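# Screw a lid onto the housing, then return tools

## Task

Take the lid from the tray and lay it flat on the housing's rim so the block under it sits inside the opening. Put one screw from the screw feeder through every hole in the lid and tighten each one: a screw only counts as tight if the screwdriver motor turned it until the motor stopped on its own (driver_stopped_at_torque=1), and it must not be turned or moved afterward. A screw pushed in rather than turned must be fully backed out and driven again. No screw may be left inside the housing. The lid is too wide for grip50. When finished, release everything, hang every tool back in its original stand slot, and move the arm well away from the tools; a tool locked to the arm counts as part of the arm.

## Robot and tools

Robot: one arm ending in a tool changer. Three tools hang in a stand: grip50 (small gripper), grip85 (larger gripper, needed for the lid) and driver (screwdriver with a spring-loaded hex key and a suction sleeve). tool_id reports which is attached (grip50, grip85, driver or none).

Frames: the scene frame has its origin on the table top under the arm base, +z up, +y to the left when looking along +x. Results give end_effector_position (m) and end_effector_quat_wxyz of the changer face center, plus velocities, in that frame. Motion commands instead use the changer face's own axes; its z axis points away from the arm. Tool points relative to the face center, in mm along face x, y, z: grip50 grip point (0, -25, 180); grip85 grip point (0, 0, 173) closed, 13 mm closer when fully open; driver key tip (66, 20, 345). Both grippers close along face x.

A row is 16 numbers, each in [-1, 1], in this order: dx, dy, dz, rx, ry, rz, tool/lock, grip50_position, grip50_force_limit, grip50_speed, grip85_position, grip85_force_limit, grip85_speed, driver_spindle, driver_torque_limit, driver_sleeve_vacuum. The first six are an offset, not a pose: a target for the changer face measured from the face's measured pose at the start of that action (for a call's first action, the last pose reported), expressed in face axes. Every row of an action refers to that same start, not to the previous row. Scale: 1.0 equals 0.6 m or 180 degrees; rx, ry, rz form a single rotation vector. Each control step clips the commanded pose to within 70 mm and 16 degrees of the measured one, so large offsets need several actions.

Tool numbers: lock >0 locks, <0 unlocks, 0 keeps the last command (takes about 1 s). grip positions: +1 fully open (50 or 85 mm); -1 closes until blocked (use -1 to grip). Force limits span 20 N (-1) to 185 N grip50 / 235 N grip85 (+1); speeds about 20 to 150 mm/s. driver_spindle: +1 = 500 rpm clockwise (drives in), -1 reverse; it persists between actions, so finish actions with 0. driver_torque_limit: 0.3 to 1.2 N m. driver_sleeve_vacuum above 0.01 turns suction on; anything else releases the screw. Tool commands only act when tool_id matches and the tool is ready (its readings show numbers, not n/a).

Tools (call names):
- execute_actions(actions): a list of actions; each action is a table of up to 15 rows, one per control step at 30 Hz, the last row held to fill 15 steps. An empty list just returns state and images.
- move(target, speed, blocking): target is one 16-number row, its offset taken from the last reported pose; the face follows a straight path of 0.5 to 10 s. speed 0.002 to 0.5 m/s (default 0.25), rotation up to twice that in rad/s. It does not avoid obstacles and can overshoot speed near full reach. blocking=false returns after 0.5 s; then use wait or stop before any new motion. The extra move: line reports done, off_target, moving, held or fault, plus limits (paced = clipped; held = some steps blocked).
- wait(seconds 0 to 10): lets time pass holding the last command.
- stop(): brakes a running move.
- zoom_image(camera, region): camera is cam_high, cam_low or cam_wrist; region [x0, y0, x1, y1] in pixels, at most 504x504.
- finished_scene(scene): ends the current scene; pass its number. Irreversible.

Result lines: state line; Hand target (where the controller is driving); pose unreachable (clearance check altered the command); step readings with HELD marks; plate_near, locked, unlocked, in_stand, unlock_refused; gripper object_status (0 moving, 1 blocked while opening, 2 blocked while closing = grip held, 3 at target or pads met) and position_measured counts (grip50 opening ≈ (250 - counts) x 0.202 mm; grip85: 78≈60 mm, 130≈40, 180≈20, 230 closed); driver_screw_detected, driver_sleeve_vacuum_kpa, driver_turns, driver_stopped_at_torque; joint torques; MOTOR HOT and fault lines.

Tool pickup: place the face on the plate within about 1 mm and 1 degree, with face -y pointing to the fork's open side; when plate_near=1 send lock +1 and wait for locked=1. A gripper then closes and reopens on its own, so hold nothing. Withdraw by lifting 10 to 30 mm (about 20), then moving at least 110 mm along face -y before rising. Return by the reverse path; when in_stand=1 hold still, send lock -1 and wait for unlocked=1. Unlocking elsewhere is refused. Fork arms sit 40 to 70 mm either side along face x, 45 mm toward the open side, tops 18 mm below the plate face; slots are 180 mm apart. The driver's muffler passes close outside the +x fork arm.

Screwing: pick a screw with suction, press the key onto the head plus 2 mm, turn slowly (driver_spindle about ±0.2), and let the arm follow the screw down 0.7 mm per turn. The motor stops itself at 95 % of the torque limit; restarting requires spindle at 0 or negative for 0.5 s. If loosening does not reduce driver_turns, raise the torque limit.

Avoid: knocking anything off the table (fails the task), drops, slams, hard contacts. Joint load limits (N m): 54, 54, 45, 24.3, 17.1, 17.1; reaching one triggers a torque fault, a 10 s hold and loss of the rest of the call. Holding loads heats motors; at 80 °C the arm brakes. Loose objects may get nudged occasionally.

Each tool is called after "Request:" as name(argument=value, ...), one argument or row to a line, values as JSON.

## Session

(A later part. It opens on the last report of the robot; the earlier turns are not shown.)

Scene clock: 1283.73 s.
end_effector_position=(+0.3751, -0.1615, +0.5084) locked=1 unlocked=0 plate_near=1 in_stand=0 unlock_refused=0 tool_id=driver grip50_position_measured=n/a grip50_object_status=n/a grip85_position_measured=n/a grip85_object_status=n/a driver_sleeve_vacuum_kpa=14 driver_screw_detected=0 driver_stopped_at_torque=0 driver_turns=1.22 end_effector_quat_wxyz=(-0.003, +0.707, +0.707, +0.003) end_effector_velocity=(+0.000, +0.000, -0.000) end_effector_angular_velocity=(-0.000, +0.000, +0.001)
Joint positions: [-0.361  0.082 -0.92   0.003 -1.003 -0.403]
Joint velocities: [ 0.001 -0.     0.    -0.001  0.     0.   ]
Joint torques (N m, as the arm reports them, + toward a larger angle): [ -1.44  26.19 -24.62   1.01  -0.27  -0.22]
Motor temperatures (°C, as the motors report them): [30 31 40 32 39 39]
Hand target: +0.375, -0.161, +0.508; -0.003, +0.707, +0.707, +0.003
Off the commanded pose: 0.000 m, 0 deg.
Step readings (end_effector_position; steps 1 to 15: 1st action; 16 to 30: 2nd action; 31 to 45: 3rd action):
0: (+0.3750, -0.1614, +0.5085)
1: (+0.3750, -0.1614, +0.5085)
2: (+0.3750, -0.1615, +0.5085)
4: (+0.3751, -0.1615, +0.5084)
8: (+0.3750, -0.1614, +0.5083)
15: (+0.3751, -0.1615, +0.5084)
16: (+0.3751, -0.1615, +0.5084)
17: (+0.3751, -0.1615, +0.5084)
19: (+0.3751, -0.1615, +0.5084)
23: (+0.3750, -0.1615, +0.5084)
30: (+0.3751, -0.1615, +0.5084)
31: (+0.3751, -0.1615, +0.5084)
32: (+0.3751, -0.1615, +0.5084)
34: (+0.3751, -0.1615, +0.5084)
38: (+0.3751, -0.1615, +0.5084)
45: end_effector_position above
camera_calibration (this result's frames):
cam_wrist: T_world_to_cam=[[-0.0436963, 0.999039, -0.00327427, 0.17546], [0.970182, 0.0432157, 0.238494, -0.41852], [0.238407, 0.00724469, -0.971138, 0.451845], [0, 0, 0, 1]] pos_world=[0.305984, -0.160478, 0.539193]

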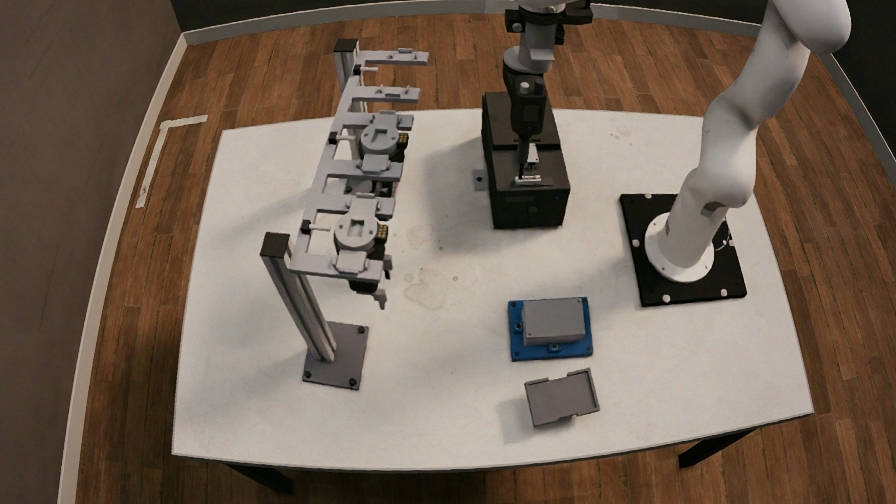

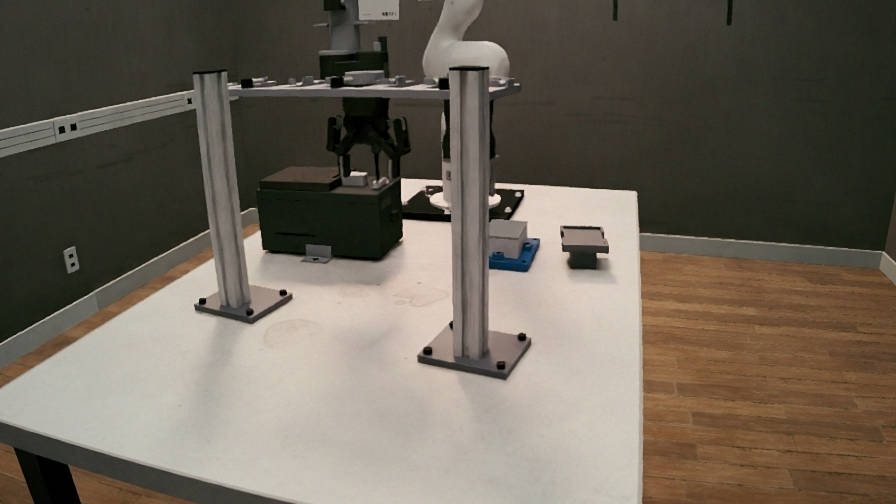

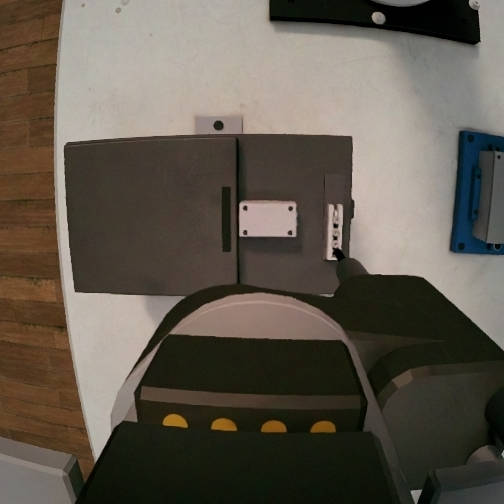

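Request:
execute_actions(
  actions=[
    [[0,0,-0.01,0,0,0,0,0,0,0,1,0,0,0,-1,0]],
    [[0,0,0,0,0,0,0,0,0,0,1,0,0,0,-1,0]],
  ],
)

Request:
zoom_image(
  camera="cam_wrist",
  region=[300,210,380,290],
)

Request:
zoom_image(
  camera="cam_low",
  region=[340,140,420,210],
)

Scene clock: 1298.30 s.
end_effector_position=(+0.3750, -0.1615, +0.5143) locked=1 unlocked=0 plate_near=1 in_stand=0 unlock_refused=0 tool_id=driver grip50_position_measured=n/a grip50_object_status=n/a grip85_position_measured=n/a grip85_object_status=n/a driver_sleeve_vacuum_kpa=0 driver_screw_detected=0 driver_stopped_at_torque=0 driver_turns=1.22 end_effector_quat_wxyz=(-0.003, +0.707, +0.707, +0.003) end_effector_velocity=(-0.000, -0.000, +0.000) end_effector_angular_velocity=(+0.001, +0.001, -0.000)
Joint positions: [-0.361  0.086 -0.93   0.003 -1.017 -0.403]
Joint velocities: [-0.001 -0.    -0.001  0.001 -0.001 -0.001]
Joint torques (N m, as the arm reports them, + toward a larger angle): [ -1.16  28.47 -26.14   1.14  -0.04  -0.28]
Motor temperatures (°C, as the motors report them): [30 31 40 32 39 39]
Hand target: +0.375, -0.161, +0.514; -0.003, +0.707, +0.707, +0.003
Off the commanded pose: 0.000 m, 0 deg.
Step readings (end_effector_position; steps 1 to 15: 1st action; 16 to 30: 2nd action):
0: (+0.3751, -0.1615, +0.5084)
1: (+0.3750, -0.1615, +0.5084)
2: (+0.3750, -0.1615, +0.5090)
4: (+0.3750, -0.1615, +0.5120)
8: (+0.3749, -0.1615, +0.5140)
15: (+0.3750, -0.1615, +0.5143)
16: (+0.3750, -0.1615, +0.5143)
17: (+0.3750, -0.1615, +0.5143)
19: (+0.3750, -0.1615, +0.5143)
23: (+0.3750, -0.1615, +0.5142)
30: end_effector_position above
camera_calibration (this result's frames):
cam_wrist: T_world_to_cam=[[-0.0437474, 0.999038, -0.00311008, 0.175436], [0.970264, 0.0432288, 0.238157, -0.419733], [0.238062, 0.00740114, -0.971222, 0.457752], [0, 0, 0, 1]] pos_world=[0.305953, -0.160511, 0.545087]

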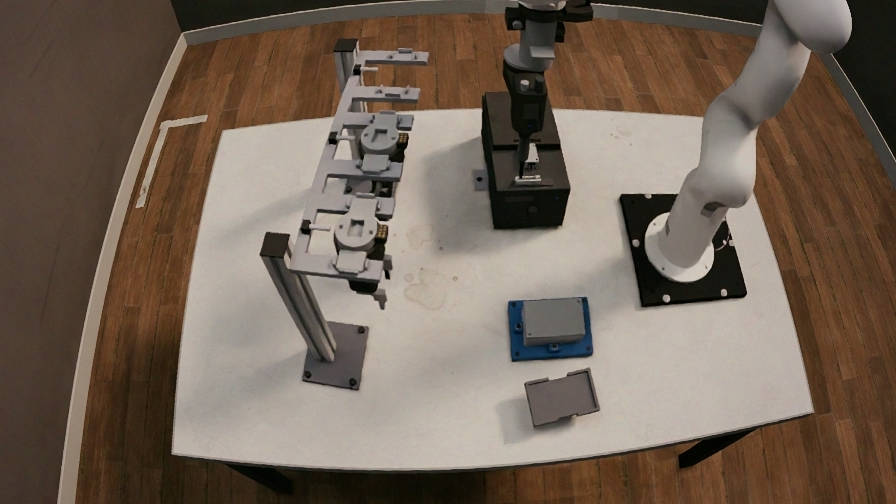

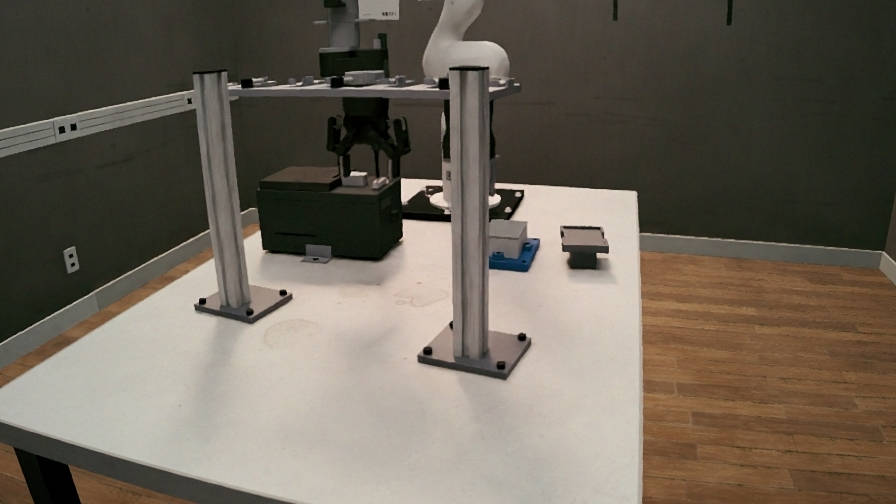

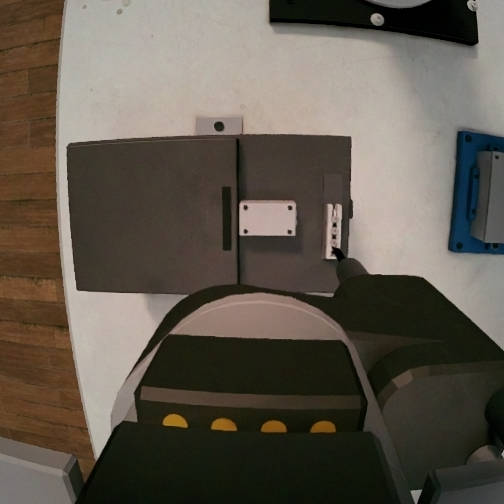

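Region (300, 210, 380, 290) of cam_wrist's 504x504 image, scaled by 6.300, with more detail than that image has.

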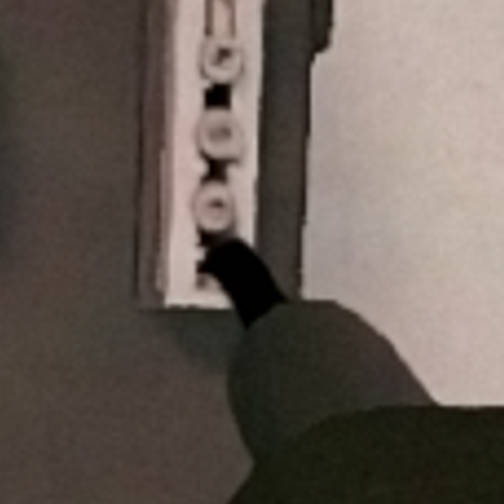

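Region (340, 140, 420, 210) of cam_low's 896x504 image, scaled by 6.300, with more detail than that image has; it fills the top 441 rows of this view, and the rest is white.

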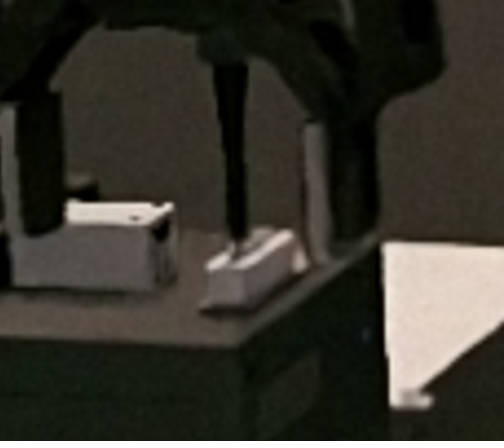

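Request:
execute_actions(
  actions=[
    [[0,0,-0.007,0,0,0,0,0,0,0,1,0,0,0,-1,0]],
    [[-0.0027,-0.0112,0,0,0,0,0,0,0,0,1,0,0,0,-1,0]],
    [[0,0,0,0,0,0,0,0,0,0,1,0,0,0,-1,0]],
  ],
)

Request:
zoom_image(
  camera="cam_wrist",
  region=[300,210,380,290],
)

Request:
zoom_image(
  camera="cam_low",
  region=[350,150,410,200],
)

Scene clock: 1323.17 s.
end_effector_position=(+0.3683, -0.1631, +0.5184) locked=1 unlocked=0 plate_near=1 in_stand=0 unlock_refused=0 tool_id=driver grip50_position_measured=n/a grip50_object_status=n/a grip85_position_measured=n/a grip85_object_status=n/a driver_sleeve_vacuum_kpa=0 driver_screw_detected=0 driver_stopped_at_torque=0 driver_turns=1.22 end_effector_quat_wxyz=(-0.003, +0.707, +0.707, +0.003) end_effector_velocity=(-0.000, +0.000, +0.000) end_effector_angular_velocity=(+0.000, +0.000, +0.001)
Joint positions: [-0.371  0.102 -0.924  0.003 -1.028 -0.413]
Joint velocities: [ 0.     0.    -0.     0.    -0.001 -0.001]
Joint torques (N m, as the arm reports them, + toward a larger angle): [ -2.05  27.68 -26.04   1.27   0.1   -0.39]
Motor temperatures (°C, as the motors report them): [30 31 41 32 39 39]
Hand target: +0.368, -0.163, +0.518; -0.003, +0.707, +0.707, +0.003
Off the commanded pose: 0.000 m, 0 deg.
Step readings (end_effector_position; steps 1 to 15: 1st action; 16 to 30: 2nd action; 31 to 45: 3rd action):
0: (+0.3750, -0.1615, +0.5143)
1: (+0.3750, -0.1615, +0.5143)
2: (+0.3750, -0.1615, +0.5147)
4: (+0.3750, -0.1615, +0.5169)
8: (+0.3751, -0.1615, +0.5184)
15: (+0.3750, -0.1615, +0.5184)
16: (+0.3750, -0.1615, +0.5184)
17: (+0.3742, -0.1618, +0.5184)
19: (+0.3708, -0.1625, +0.5184)
23: (+0.3685, -0.1631, +0.5184)
30: (+0.3683, -0.1631, +0.5184)
31: (+0.3683, -0.1631, +0.5184)
32: (+0.3683, -0.1631, +0.5184)
34: (+0.3683, -0.1631, +0.5184)
38: (+0.3683, -0.1631, +0.5184)
45: end_effector_position above
camera_calibration (this result's frames):
cam_wrist: T_world_to_cam=[[-0.0437718, 0.999037, -0.00311347, 0.176808], [0.97026, 0.0432533, 0.238171, -0.414168], [0.238076, 0.0074043, -0.971218, 0.463385], [0, 0, 0, 1]] pos_world=[0.299269, -0.162155, 0.549241]

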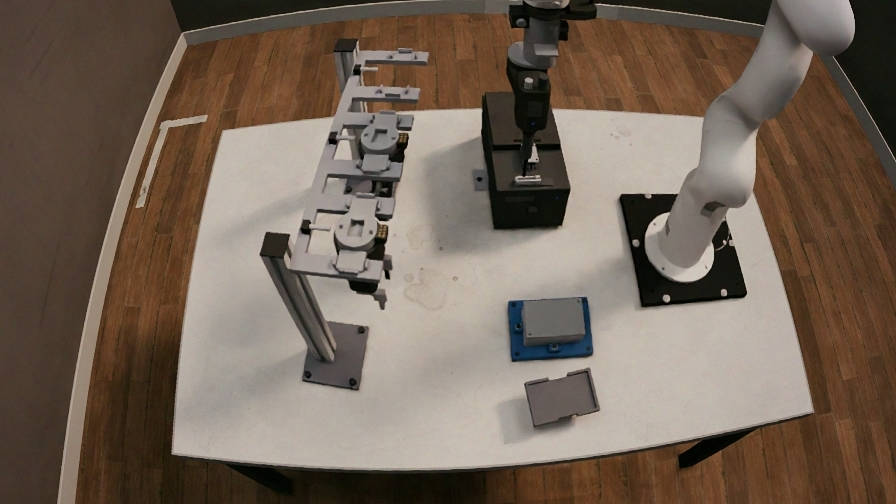

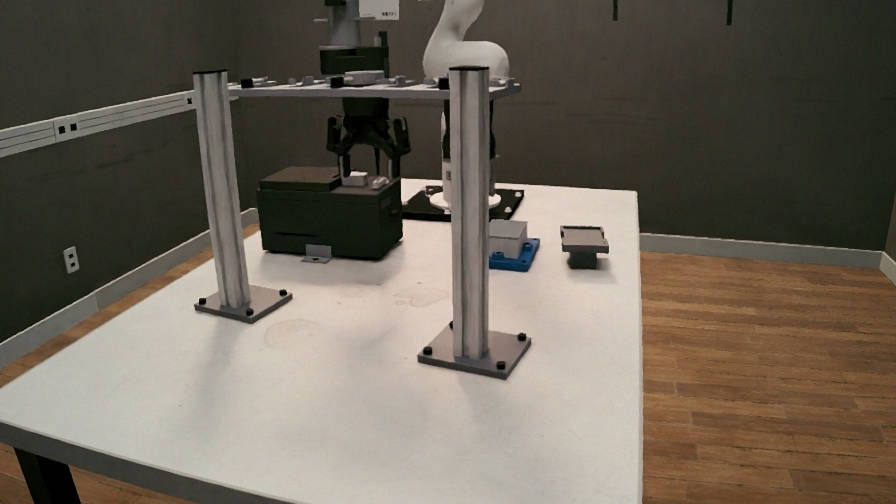

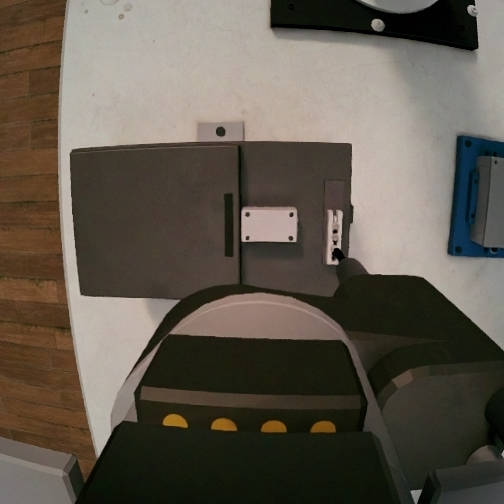

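Region (300, 210, 380, 290) of cam_wrist's 504x504 image, scaled by 6.300, with more detail than that image has.

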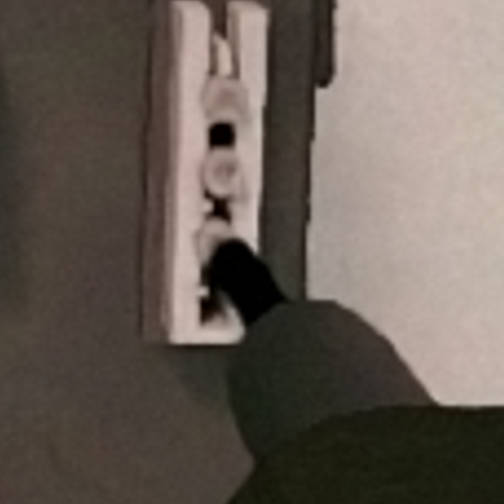

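Region (350, 150, 410, 200) of cam_low's 896x504 image, scaled by 8.400, with more detail than that image has.

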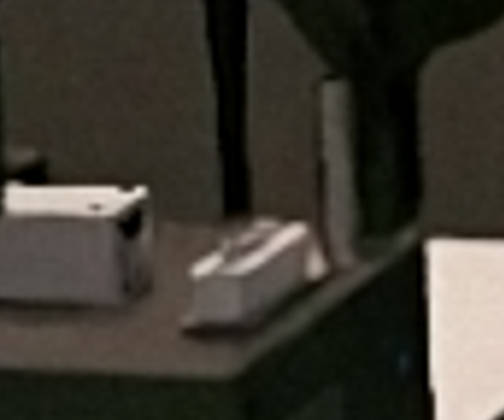

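Request:
execute_actions(
  actions=[
    [[-0.0017,-0.0025,0,0,0,0,0,0,0,0,1,0,0,0,-1,0]],
    [[0,0,0.006,0,0,0,0,0,0,0,1,0,0,0,-1,0]],
    [[0,0,0,0,0,0,0,0,0,0,1,0,0,0,-1,0]],
  ],
)

Request:
zoom_image(
  camera="cam_wrist",
  region=[310,220,370,280],
)

Request:
zoom_image(
  camera="cam_high",
  region=[505,160,555,195],
)

Scene clock: 1346.53 s.
end_effector_position=(+0.3668, -0.1641, +0.5148) locked=1 unlocked=0 plate_near=1 in_stand=0 unlock_refused=0 tool_id=driver grip50_position_measured=n/a grip50_object_status=n/a grip85_position_measured=n/a grip85_object_status=n/a driver_sleeve_vacuum_kpa=0 driver_screw_detected=0 driver_stopped_at_torque=0 driver_turns=1.22 end_effector_quat_wxyz=(-0.003, +0.707, +0.707, +0.003) end_effector_velocity=(-0.000, +0.000, -0.000) end_effector_angular_velocity=(+0.001, +0.002, -0.000)
Joint positions: [-0.375  0.103 -0.915  0.003 -1.019 -0.417]
Joint velocities: [-0.    -0.001 -0.001 -0.    -0.002  0.   ]
Joint torques (N m, as the arm reports them, + toward a larger angle): [ -1.39  26.85 -25.65   0.66  -0.08  -0.33]
Motor temperatures (°C, as the motors report them): [30 31 41 32 39 39]
Hand target: +0.367, -0.164, +0.515; -0.003, +0.707, +0.707, +0.003
Off the commanded pose: 0.000 m, 0 deg.
Step readings (end_effector_position; steps 1 to 15: 1st action; 16 to 30: 2nd action; 31 to 45: 3rd action):
0: (+0.3683, -0.1631, +0.5184)
1: (+0.3683, -0.1631, +0.5184)
2: (+0.3681, -0.1633, +0.5184)
4: (+0.3673, -0.1638, +0.5184)
8: (+0.3669, -0.1641, +0.5184)
15: (+0.3668, -0.1642, +0.5184)
16: (+0.3668, -0.1642, +0.5184)
17: (+0.3669, -0.1642, +0.5180)
19: (+0.3669, -0.1641, +0.5162)
23: (+0.3668, -0.1641, +0.5148)
30: (+0.3668, -0.1641, +0.5148)
31: (+0.3668, -0.1641, +0.5148)
32: (+0.3668, -0.1641, +0.5148)
34: (+0.3668, -0.1641, +0.5148)
38: (+0.3668, -0.1641, +0.5148)
45: end_effector_position above
camera_calibration (this result's frames):
cam_wrist: T_world_to_cam=[[-0.0437634, 0.999037, -0.00315515, 0.177741], [0.970243, 0.0432544, 0.238237, -0.411858], [0.238144, 0.00736479, -0.971202, 0.460235], [0, 0, 0, 1]] pos_world=[0.297778, -0.163144, 0.545662]

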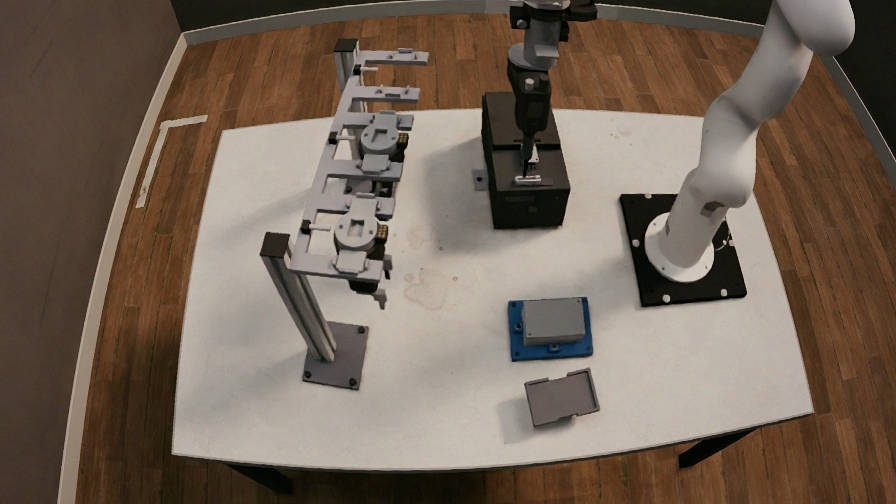

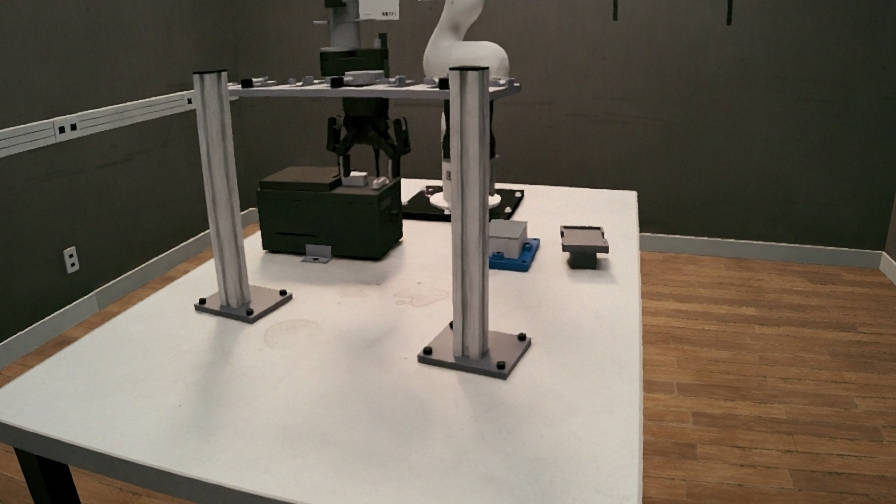

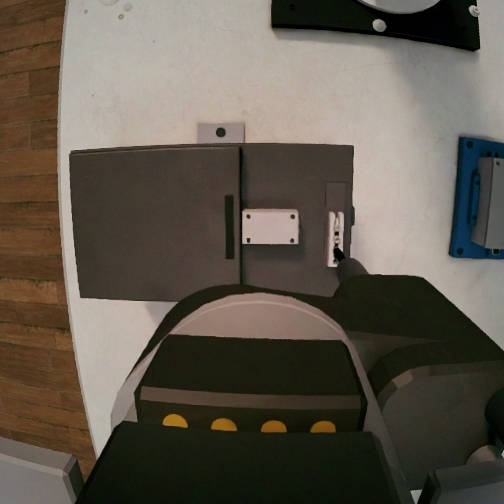

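Region (310, 220, 370, 280) of cam_wrist's 504x504 image, scaled by 8.400, with more detail than that image has.

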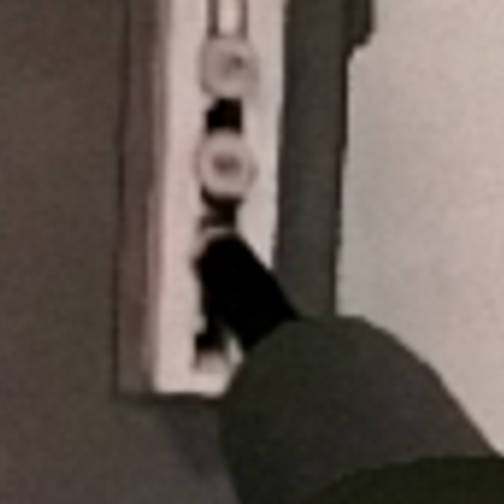

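Region (505, 160, 555, 195) of cam_high's 896x504 image, scaled by 10.080, with more detail than that image has; it fills the top 353 rows of this view, and the rest is white.

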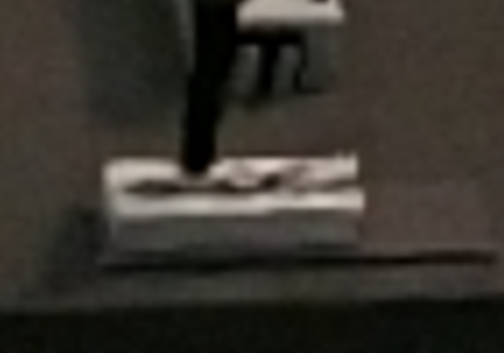

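Request:
execute_actions(
  actions=[
    [[0,0,0.004,0,0,0,0,0,0,0,1,0,0,0,-1,1]],
    [[0,0,0.003,0,0,0,0,0,0,0,1,0,0,0.1,-1,1]],
    [[0,0,0.002,0,0,0,0,0,0,0,1,0,0,0.1,-1,1]],
    [[0,0,0,0,0,0,0,0,0,0,1,0,0,0,-1,1]],
  ],
)

Request:
zoom_image(
  camera="cam_wrist",
  region=[310,220,370,280],
)

Scene clock: 1357.33 s.
end_effector_position=(+0.3669, -0.1641, +0.5096) locked=1 unlocked=0 plate_near=1 in_stand=0 unlock_refused=0 tool_id=driver grip50_position_measured=n/a grip50_object_status=n/a grip85_position_measured=n/a grip85_object_status=n/a driver_sleeve_vacuum_kpa=40 driver_screw_detected=1 driver_stopped_at_torque=0 driver_turns=2.05 end_effector_quat_wxyz=(-0.003, +0.707, +0.707, +0.003) end_effector_velocity=(-0.000, +0.000, -0.000) end_effector_angular_velocity=(+0.000, +0.000, -0.000)
Joint positions: [-0.375  0.1   -0.906  0.003 -1.007 -0.417]
Joint velocities: [ 0.     0.     0.001 -0.    -0.     0.   ]
Joint torques (N m, as the arm reports them, + toward a larger angle): [ -2.64  25.68 -24.18   1.    -0.08  -0.35]
Motor temperatures (°C, as the motors report them): [30 31 41 32 39 39]
Hand target: +0.367, -0.164, +0.510; -0.003, +0.707, +0.707, +0.003
Off the commanded pose: 0.000 m, 0 deg.
Step readings (end_effector_position; steps 1 to 15: 1st action; 16 to 30: 2nd action; 31 to 45: 3rd action; 46 to 60: 4th action):
0: (+0.3668, -0.1641, +0.5148)
1: (+0.3668, -0.1641, +0.5148)
2: (+0.3669, -0.1641, +0.5146)
4: (+0.3669, -0.1641, +0.5133)
8: (+0.3668, -0.1641, +0.5124)
15: (+0.3668, -0.1641, +0.5125)
16: (+0.3668, -0.1641, +0.5124)
17: (+0.3669, -0.1641, +0.5122)
19: (+0.3669, -0.1641, +0.5113)
23: (+0.3670, -0.1641, +0.5110)
30: (+0.3669, -0.1641, +0.5108)
31: (+0.3669, -0.1641, +0.5107)
32: (+0.3669, -0.1641, +0.5106)
34: (+0.3669, -0.1641, +0.5100)
38: (+0.3669, -0.1641, +0.5096)
45: (+0.3669, -0.1641, +0.5096)
46: (+0.3669, -0.1641, +0.5096)
47: (+0.3669, -0.1641, +0.5096)
49: (+0.3669, -0.1641, +0.5096)
53: (+0.3669, -0.1641, +0.5096)
60: end_effector_position above
camera_calibration (this result's frames):
cam_wrist: T_world_to_cam=[[-0.0437185, 0.999038, -0.00330746, 0.177762], [0.970162, 0.0432447, 0.238571, -0.410789], [0.238485, 0.0072212, -0.971119, 0.454926], [0, 0, 0, 1]] pos_world=[0.29781, -0.163112, 0.540378]

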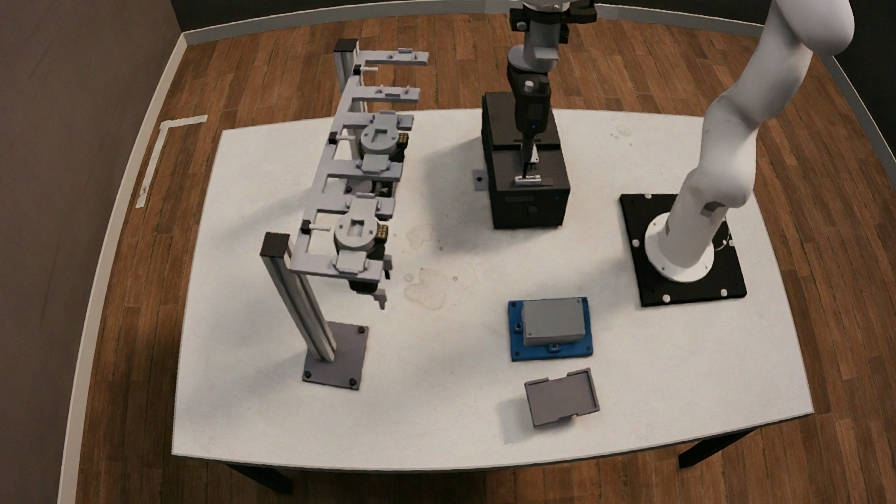

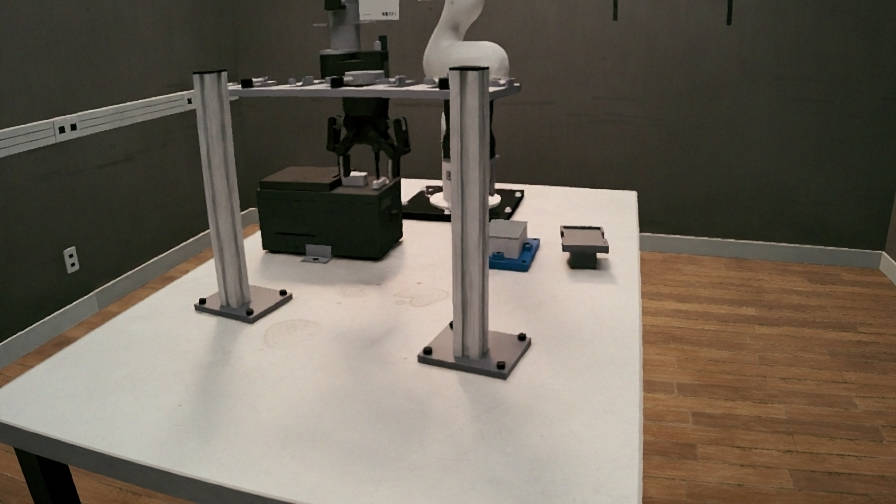

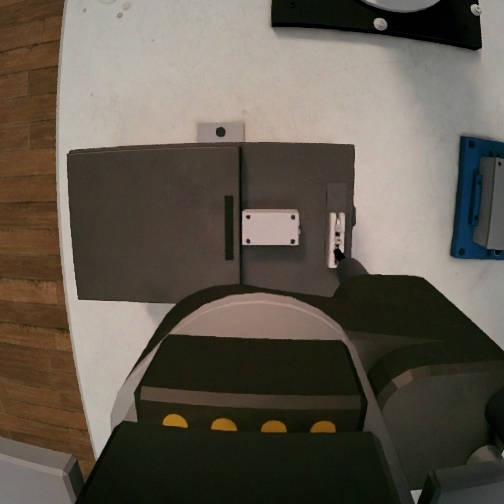

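Region (310, 220, 370, 280) of cam_wrist's 504x504 image, scaled by 8.400, with more detail than that image has.

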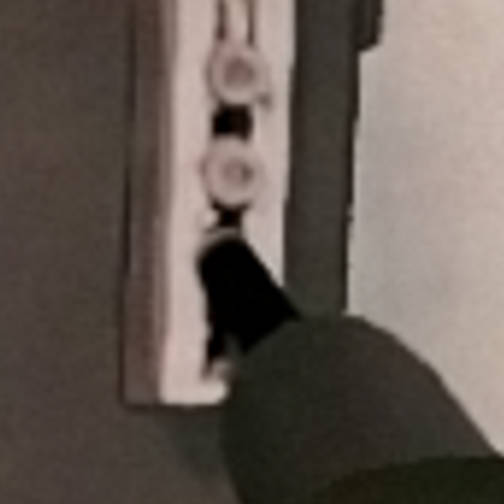

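Request:
move(
  target=[0,0,-0.075,0,0,0,0,0,0,0,1,0,0,0,-1,1],
  speed=0.04,
)

Request:
zoom_image(
  camera="cam_low",
  region=[340,120,420,200],
)

Request:
zoom_image(
  camera="cam_wrist",
  region=[300,200,380,280],
)

Scene clock: 1366.87 s.
end_effector_position=(+0.3669, -0.1644, +0.5544) locked=1 unlocked=0 plate_near=1 in_stand=0 unlock_refused=0 tool_id=driver grip50_position_measured=n/a grip50_object_status=n/a grip85_position_measured=n/a grip85_object_status=n/a driver_sleeve_vacuum_kpa=40 driver_screw_detected=1 driver_stopped_at_torque=0 driver_turns=2.05 end_effector_quat_wxyz=(-0.003, +0.707, +0.707, +0.003) end_effector_velocity=(+0.000, +0.000, -0.000) end_effector_angular_velocity=(+0.001, +0.002, +0.001)
Joint positions: [-0.375  0.121 -0.988  0.003 -1.11  -0.417]
Joint velocities: [ 0.    -0.001 -0.    -0.    -0.001 -0.001]
Joint torques (N m, as the arm reports them, + toward a larger angle): [ -1.02  27.5  -26.99   1.35  -0.03  -0.29]
Motor temperatures (°C, as the motors report them): [30 31 41 32 39 39]
Hand target: +0.367, -0.164, +0.555; -0.003, +0.707, +0.707, +0.003
Off the commanded pose: 0.000 m, 0 deg.
move: done
camera_calibration (this result's frames):
cam_wrist: T_world_to_cam=[[-0.0438764, 0.999032, -0.00316167, 0.178215], [0.970183, 0.0433641, 0.238462, -0.421414], [0.238368, 0.00739545, -0.971147, 0.49857], [0, 0, 0, 1]] pos_world=[0.297825, -0.163455, 0.585239]

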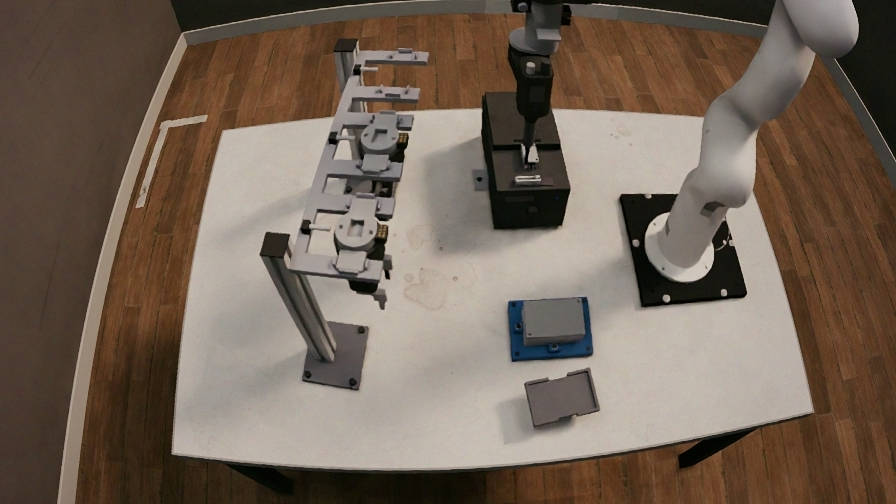

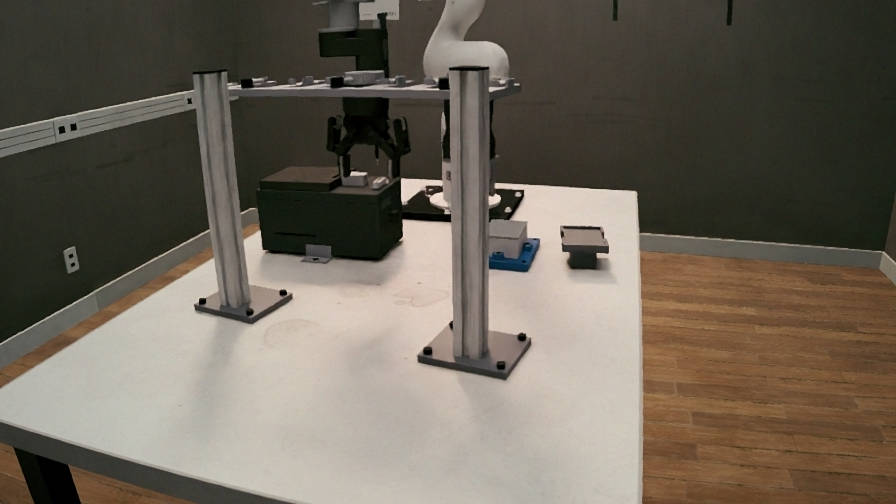

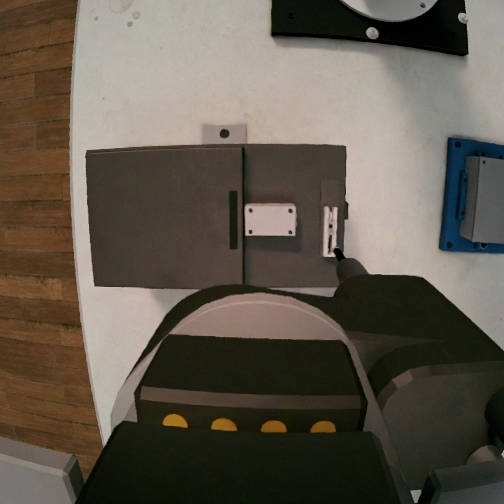

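Region (340, 120, 420, 200) of cam_low's 896x504 image, scaled by 6.300, with more detail than that image has.

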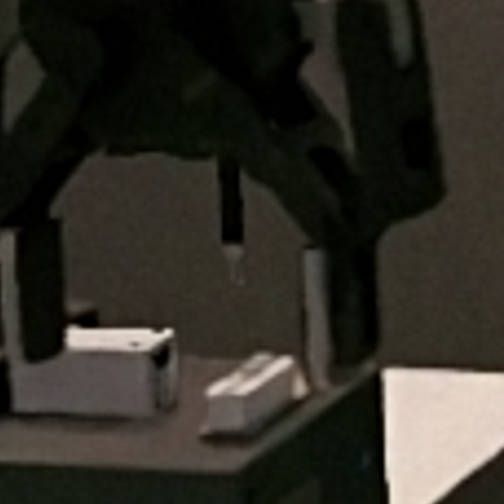

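Region (300, 200, 380, 280) of cam_wrist's 504x504 image, scaled by 6.300, with more detail than that image has.

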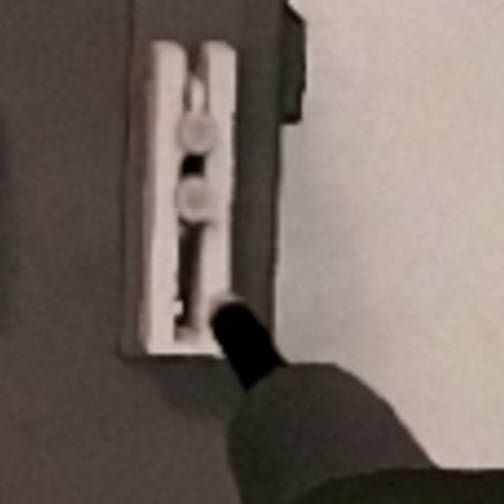

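Request:
move(
  target=[0.389,-0.1565,0.157,0,0,0,0,0,0,0,1,0,0,0,-1,1],
  speed=0.15,
)

Scene clock: 1395.33 s.
end_effector_position=(+0.2731, +0.0697, +0.4623) locked=1 unlocked=0 plate_near=1 in_stand=0 unlock_refused=0 tool_id=driver grip50_position_measured=n/a grip50_object_status=n/a grip85_position_measured=n/a grip85_object_status=n/a driver_sleeve_vacuum_kpa=40 driver_screw_detected=1 driver_stopped_at_torque=0 driver_turns=2.05 end_effector_quat_wxyz=(-0.003, +0.707, +0.707, +0.004) end_effector_velocity=(-0.001, +0.001, -0.001) end_effector_angular_velocity=(-0.002, +0.004, -0.000)
Joint positions: [ 0.296  0.401 -0.56   0.005 -0.961  0.253]
Joint velocities: [ 0.004 -0.     0.002 -0.002 -0.002  0.005]
Joint torques (N m, as the arm reports them, + toward a larger angle): [ -1.89   8.74 -25.89   0.63   0.68  -0.27]
Motor temperatures (°C, as the motors report them): [30 31 41 32 39 39]
Hand target: +0.273, +0.070, +0.462; -0.003, +0.707, +0.707, +0.003
Off the commanded pose: 0.000 m, 0 deg.
move: done
camera_calibration (this result's frames):
cam_wrist: T_world_to_cam=[[-0.0434981, 0.999051, -0.0021846, -0.0606769], [0.970345, 0.0427684, 0.237911, -0.318331], [0.237779, 0.00822886, -0.971284, 0.429873], [0, 0, 0, 1]] pos_world=[0.204037, 0.0706965, 0.493131]

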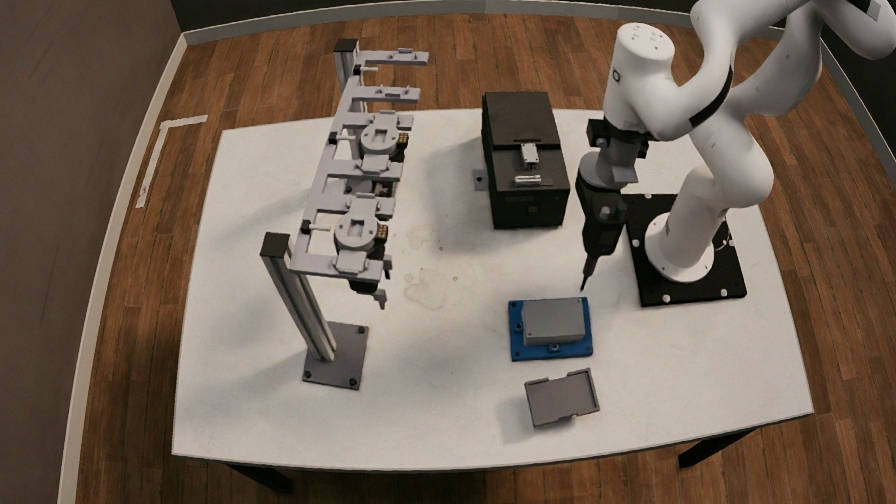

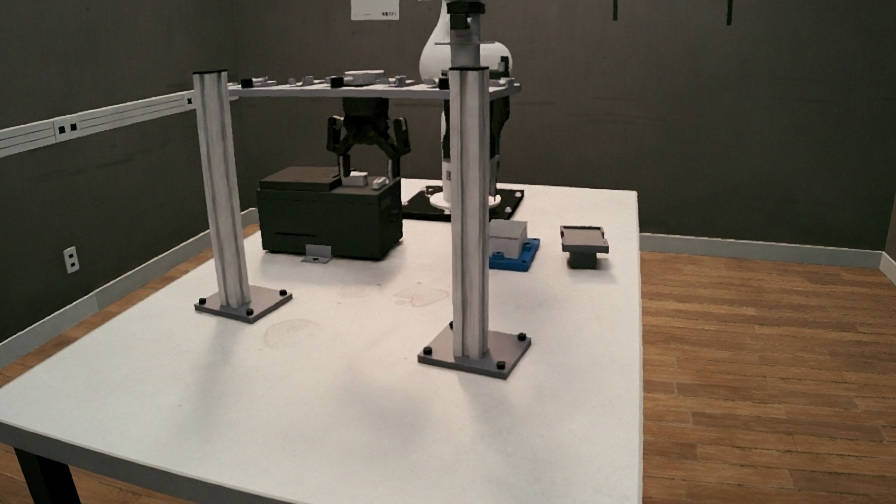

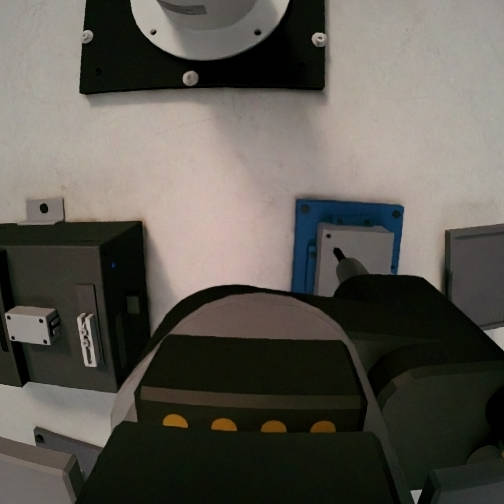

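Request:
move(
  target=[0.001,0,0.045,0,0,0,0,0,0,0,1,0,0,0,-1,1],
  speed=0.04,
)

Request:
zoom_image(
  camera="cam_wrist",
  region=[300,210,380,290],
)

Request:
zoom_image(
  camera="cam_high",
  region=[540,260,620,330],
)

Scene clock: 1405.63 s.
end_effector_position=(+0.2731, +0.0705, +0.4354) locked=1 unlocked=0 plate_near=1 in_stand=0 unlock_refused=0 tool_id=driver grip50_position_measured=n/a grip50_object_status=n/a grip85_position_measured=n/a grip85_object_status=n/a driver_sleeve_vacuum_kpa=40 driver_screw_detected=1 driver_stopped_at_torque=0 driver_turns=2.05 end_effector_quat_wxyz=(-0.003, +0.707, +0.707, +0.004) end_effector_velocity=(+0.000, -0.000, -0.000) end_effector_angular_velocity=(-0.000, -0.001, +0.000)
Joint positions: [ 0.299  0.374 -0.515  0.005 -0.889  0.255]
Joint velocities: [-0.     0.     0.001 -0.001  0.001  0.   ]
Joint torques (N m, as the arm reports them, + toward a larger angle): [ -1.65  10.51 -25.34   0.84   0.64  -0.28]
Motor temperatures (°C, as the motors report them): [30 31 41 32 39 39]
Hand target: +0.273, +0.071, +0.435; -0.003, +0.707, +0.707, +0.003
Off the commanded pose: 0.000 m, 0 deg.
move: done
camera_calibration (this result's frames):
cam_wrist: T_world_to_cam=[[-0.0433919, 0.999056, -0.0022019, -0.0615757], [0.970294, 0.0426675, 0.238135, -0.312082], [0.238004, 0.00819664, -0.97123, 0.403676], [0, 0, 0, 1]] pos_world=[0.204063, 0.0715245, 0.466244]

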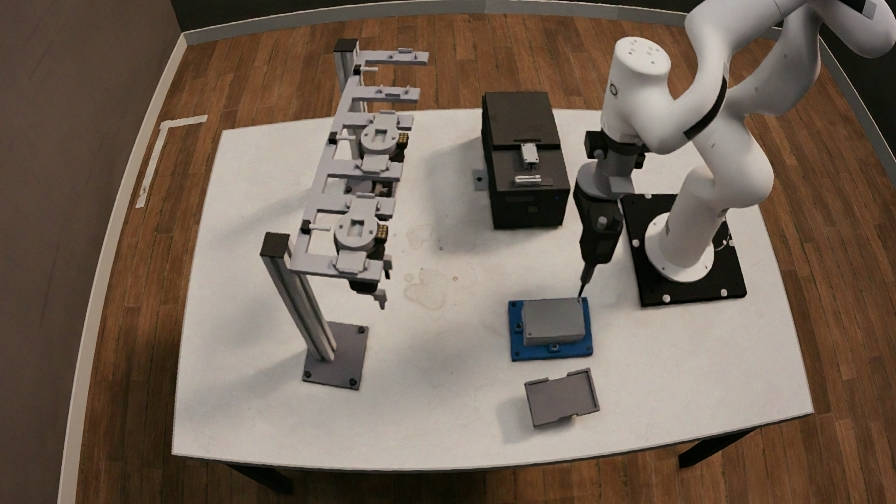

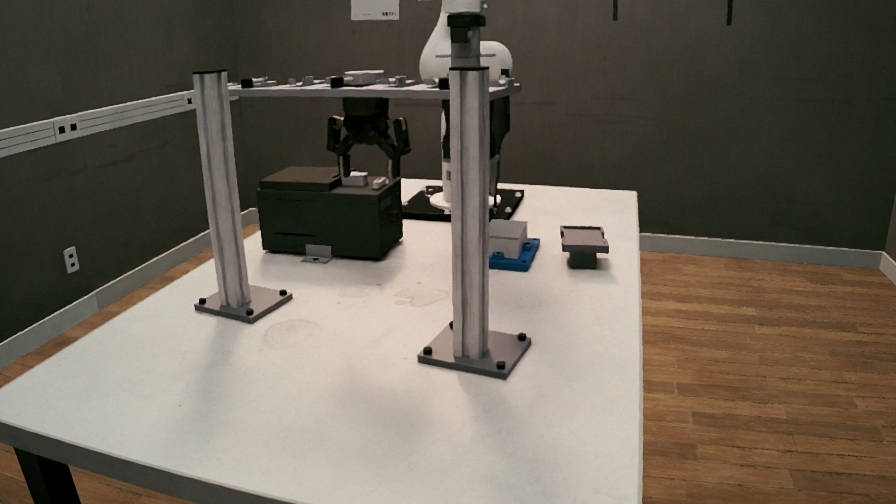

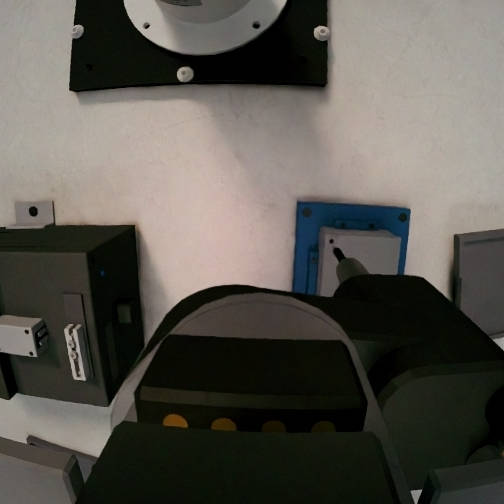

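Region (300, 210, 380, 290) of cam_wrist's 504x504 image, scaled by 6.300, with more detail than that image has.

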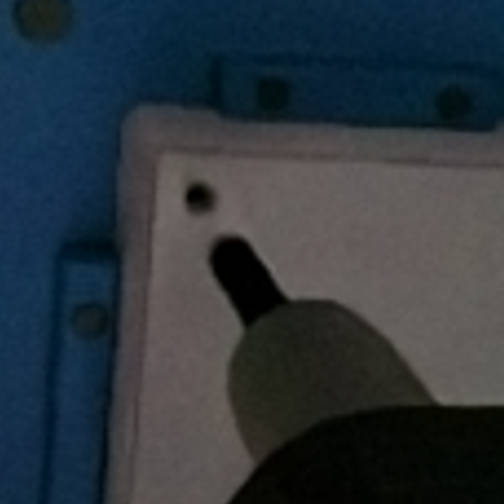

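Region (540, 260, 620, 330) of cam_high's 896x504 image, scaled by 6.300, with more detail than that image has; it fills the top 441 rows of this view, and the rest is white.

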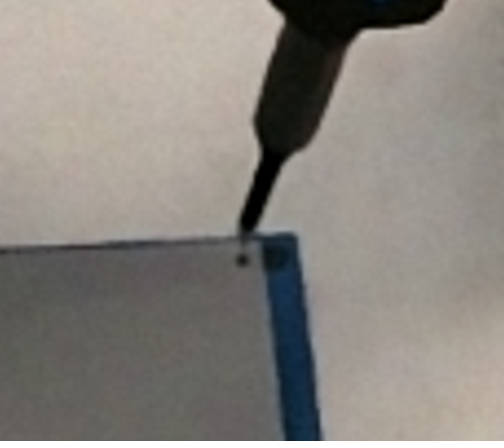

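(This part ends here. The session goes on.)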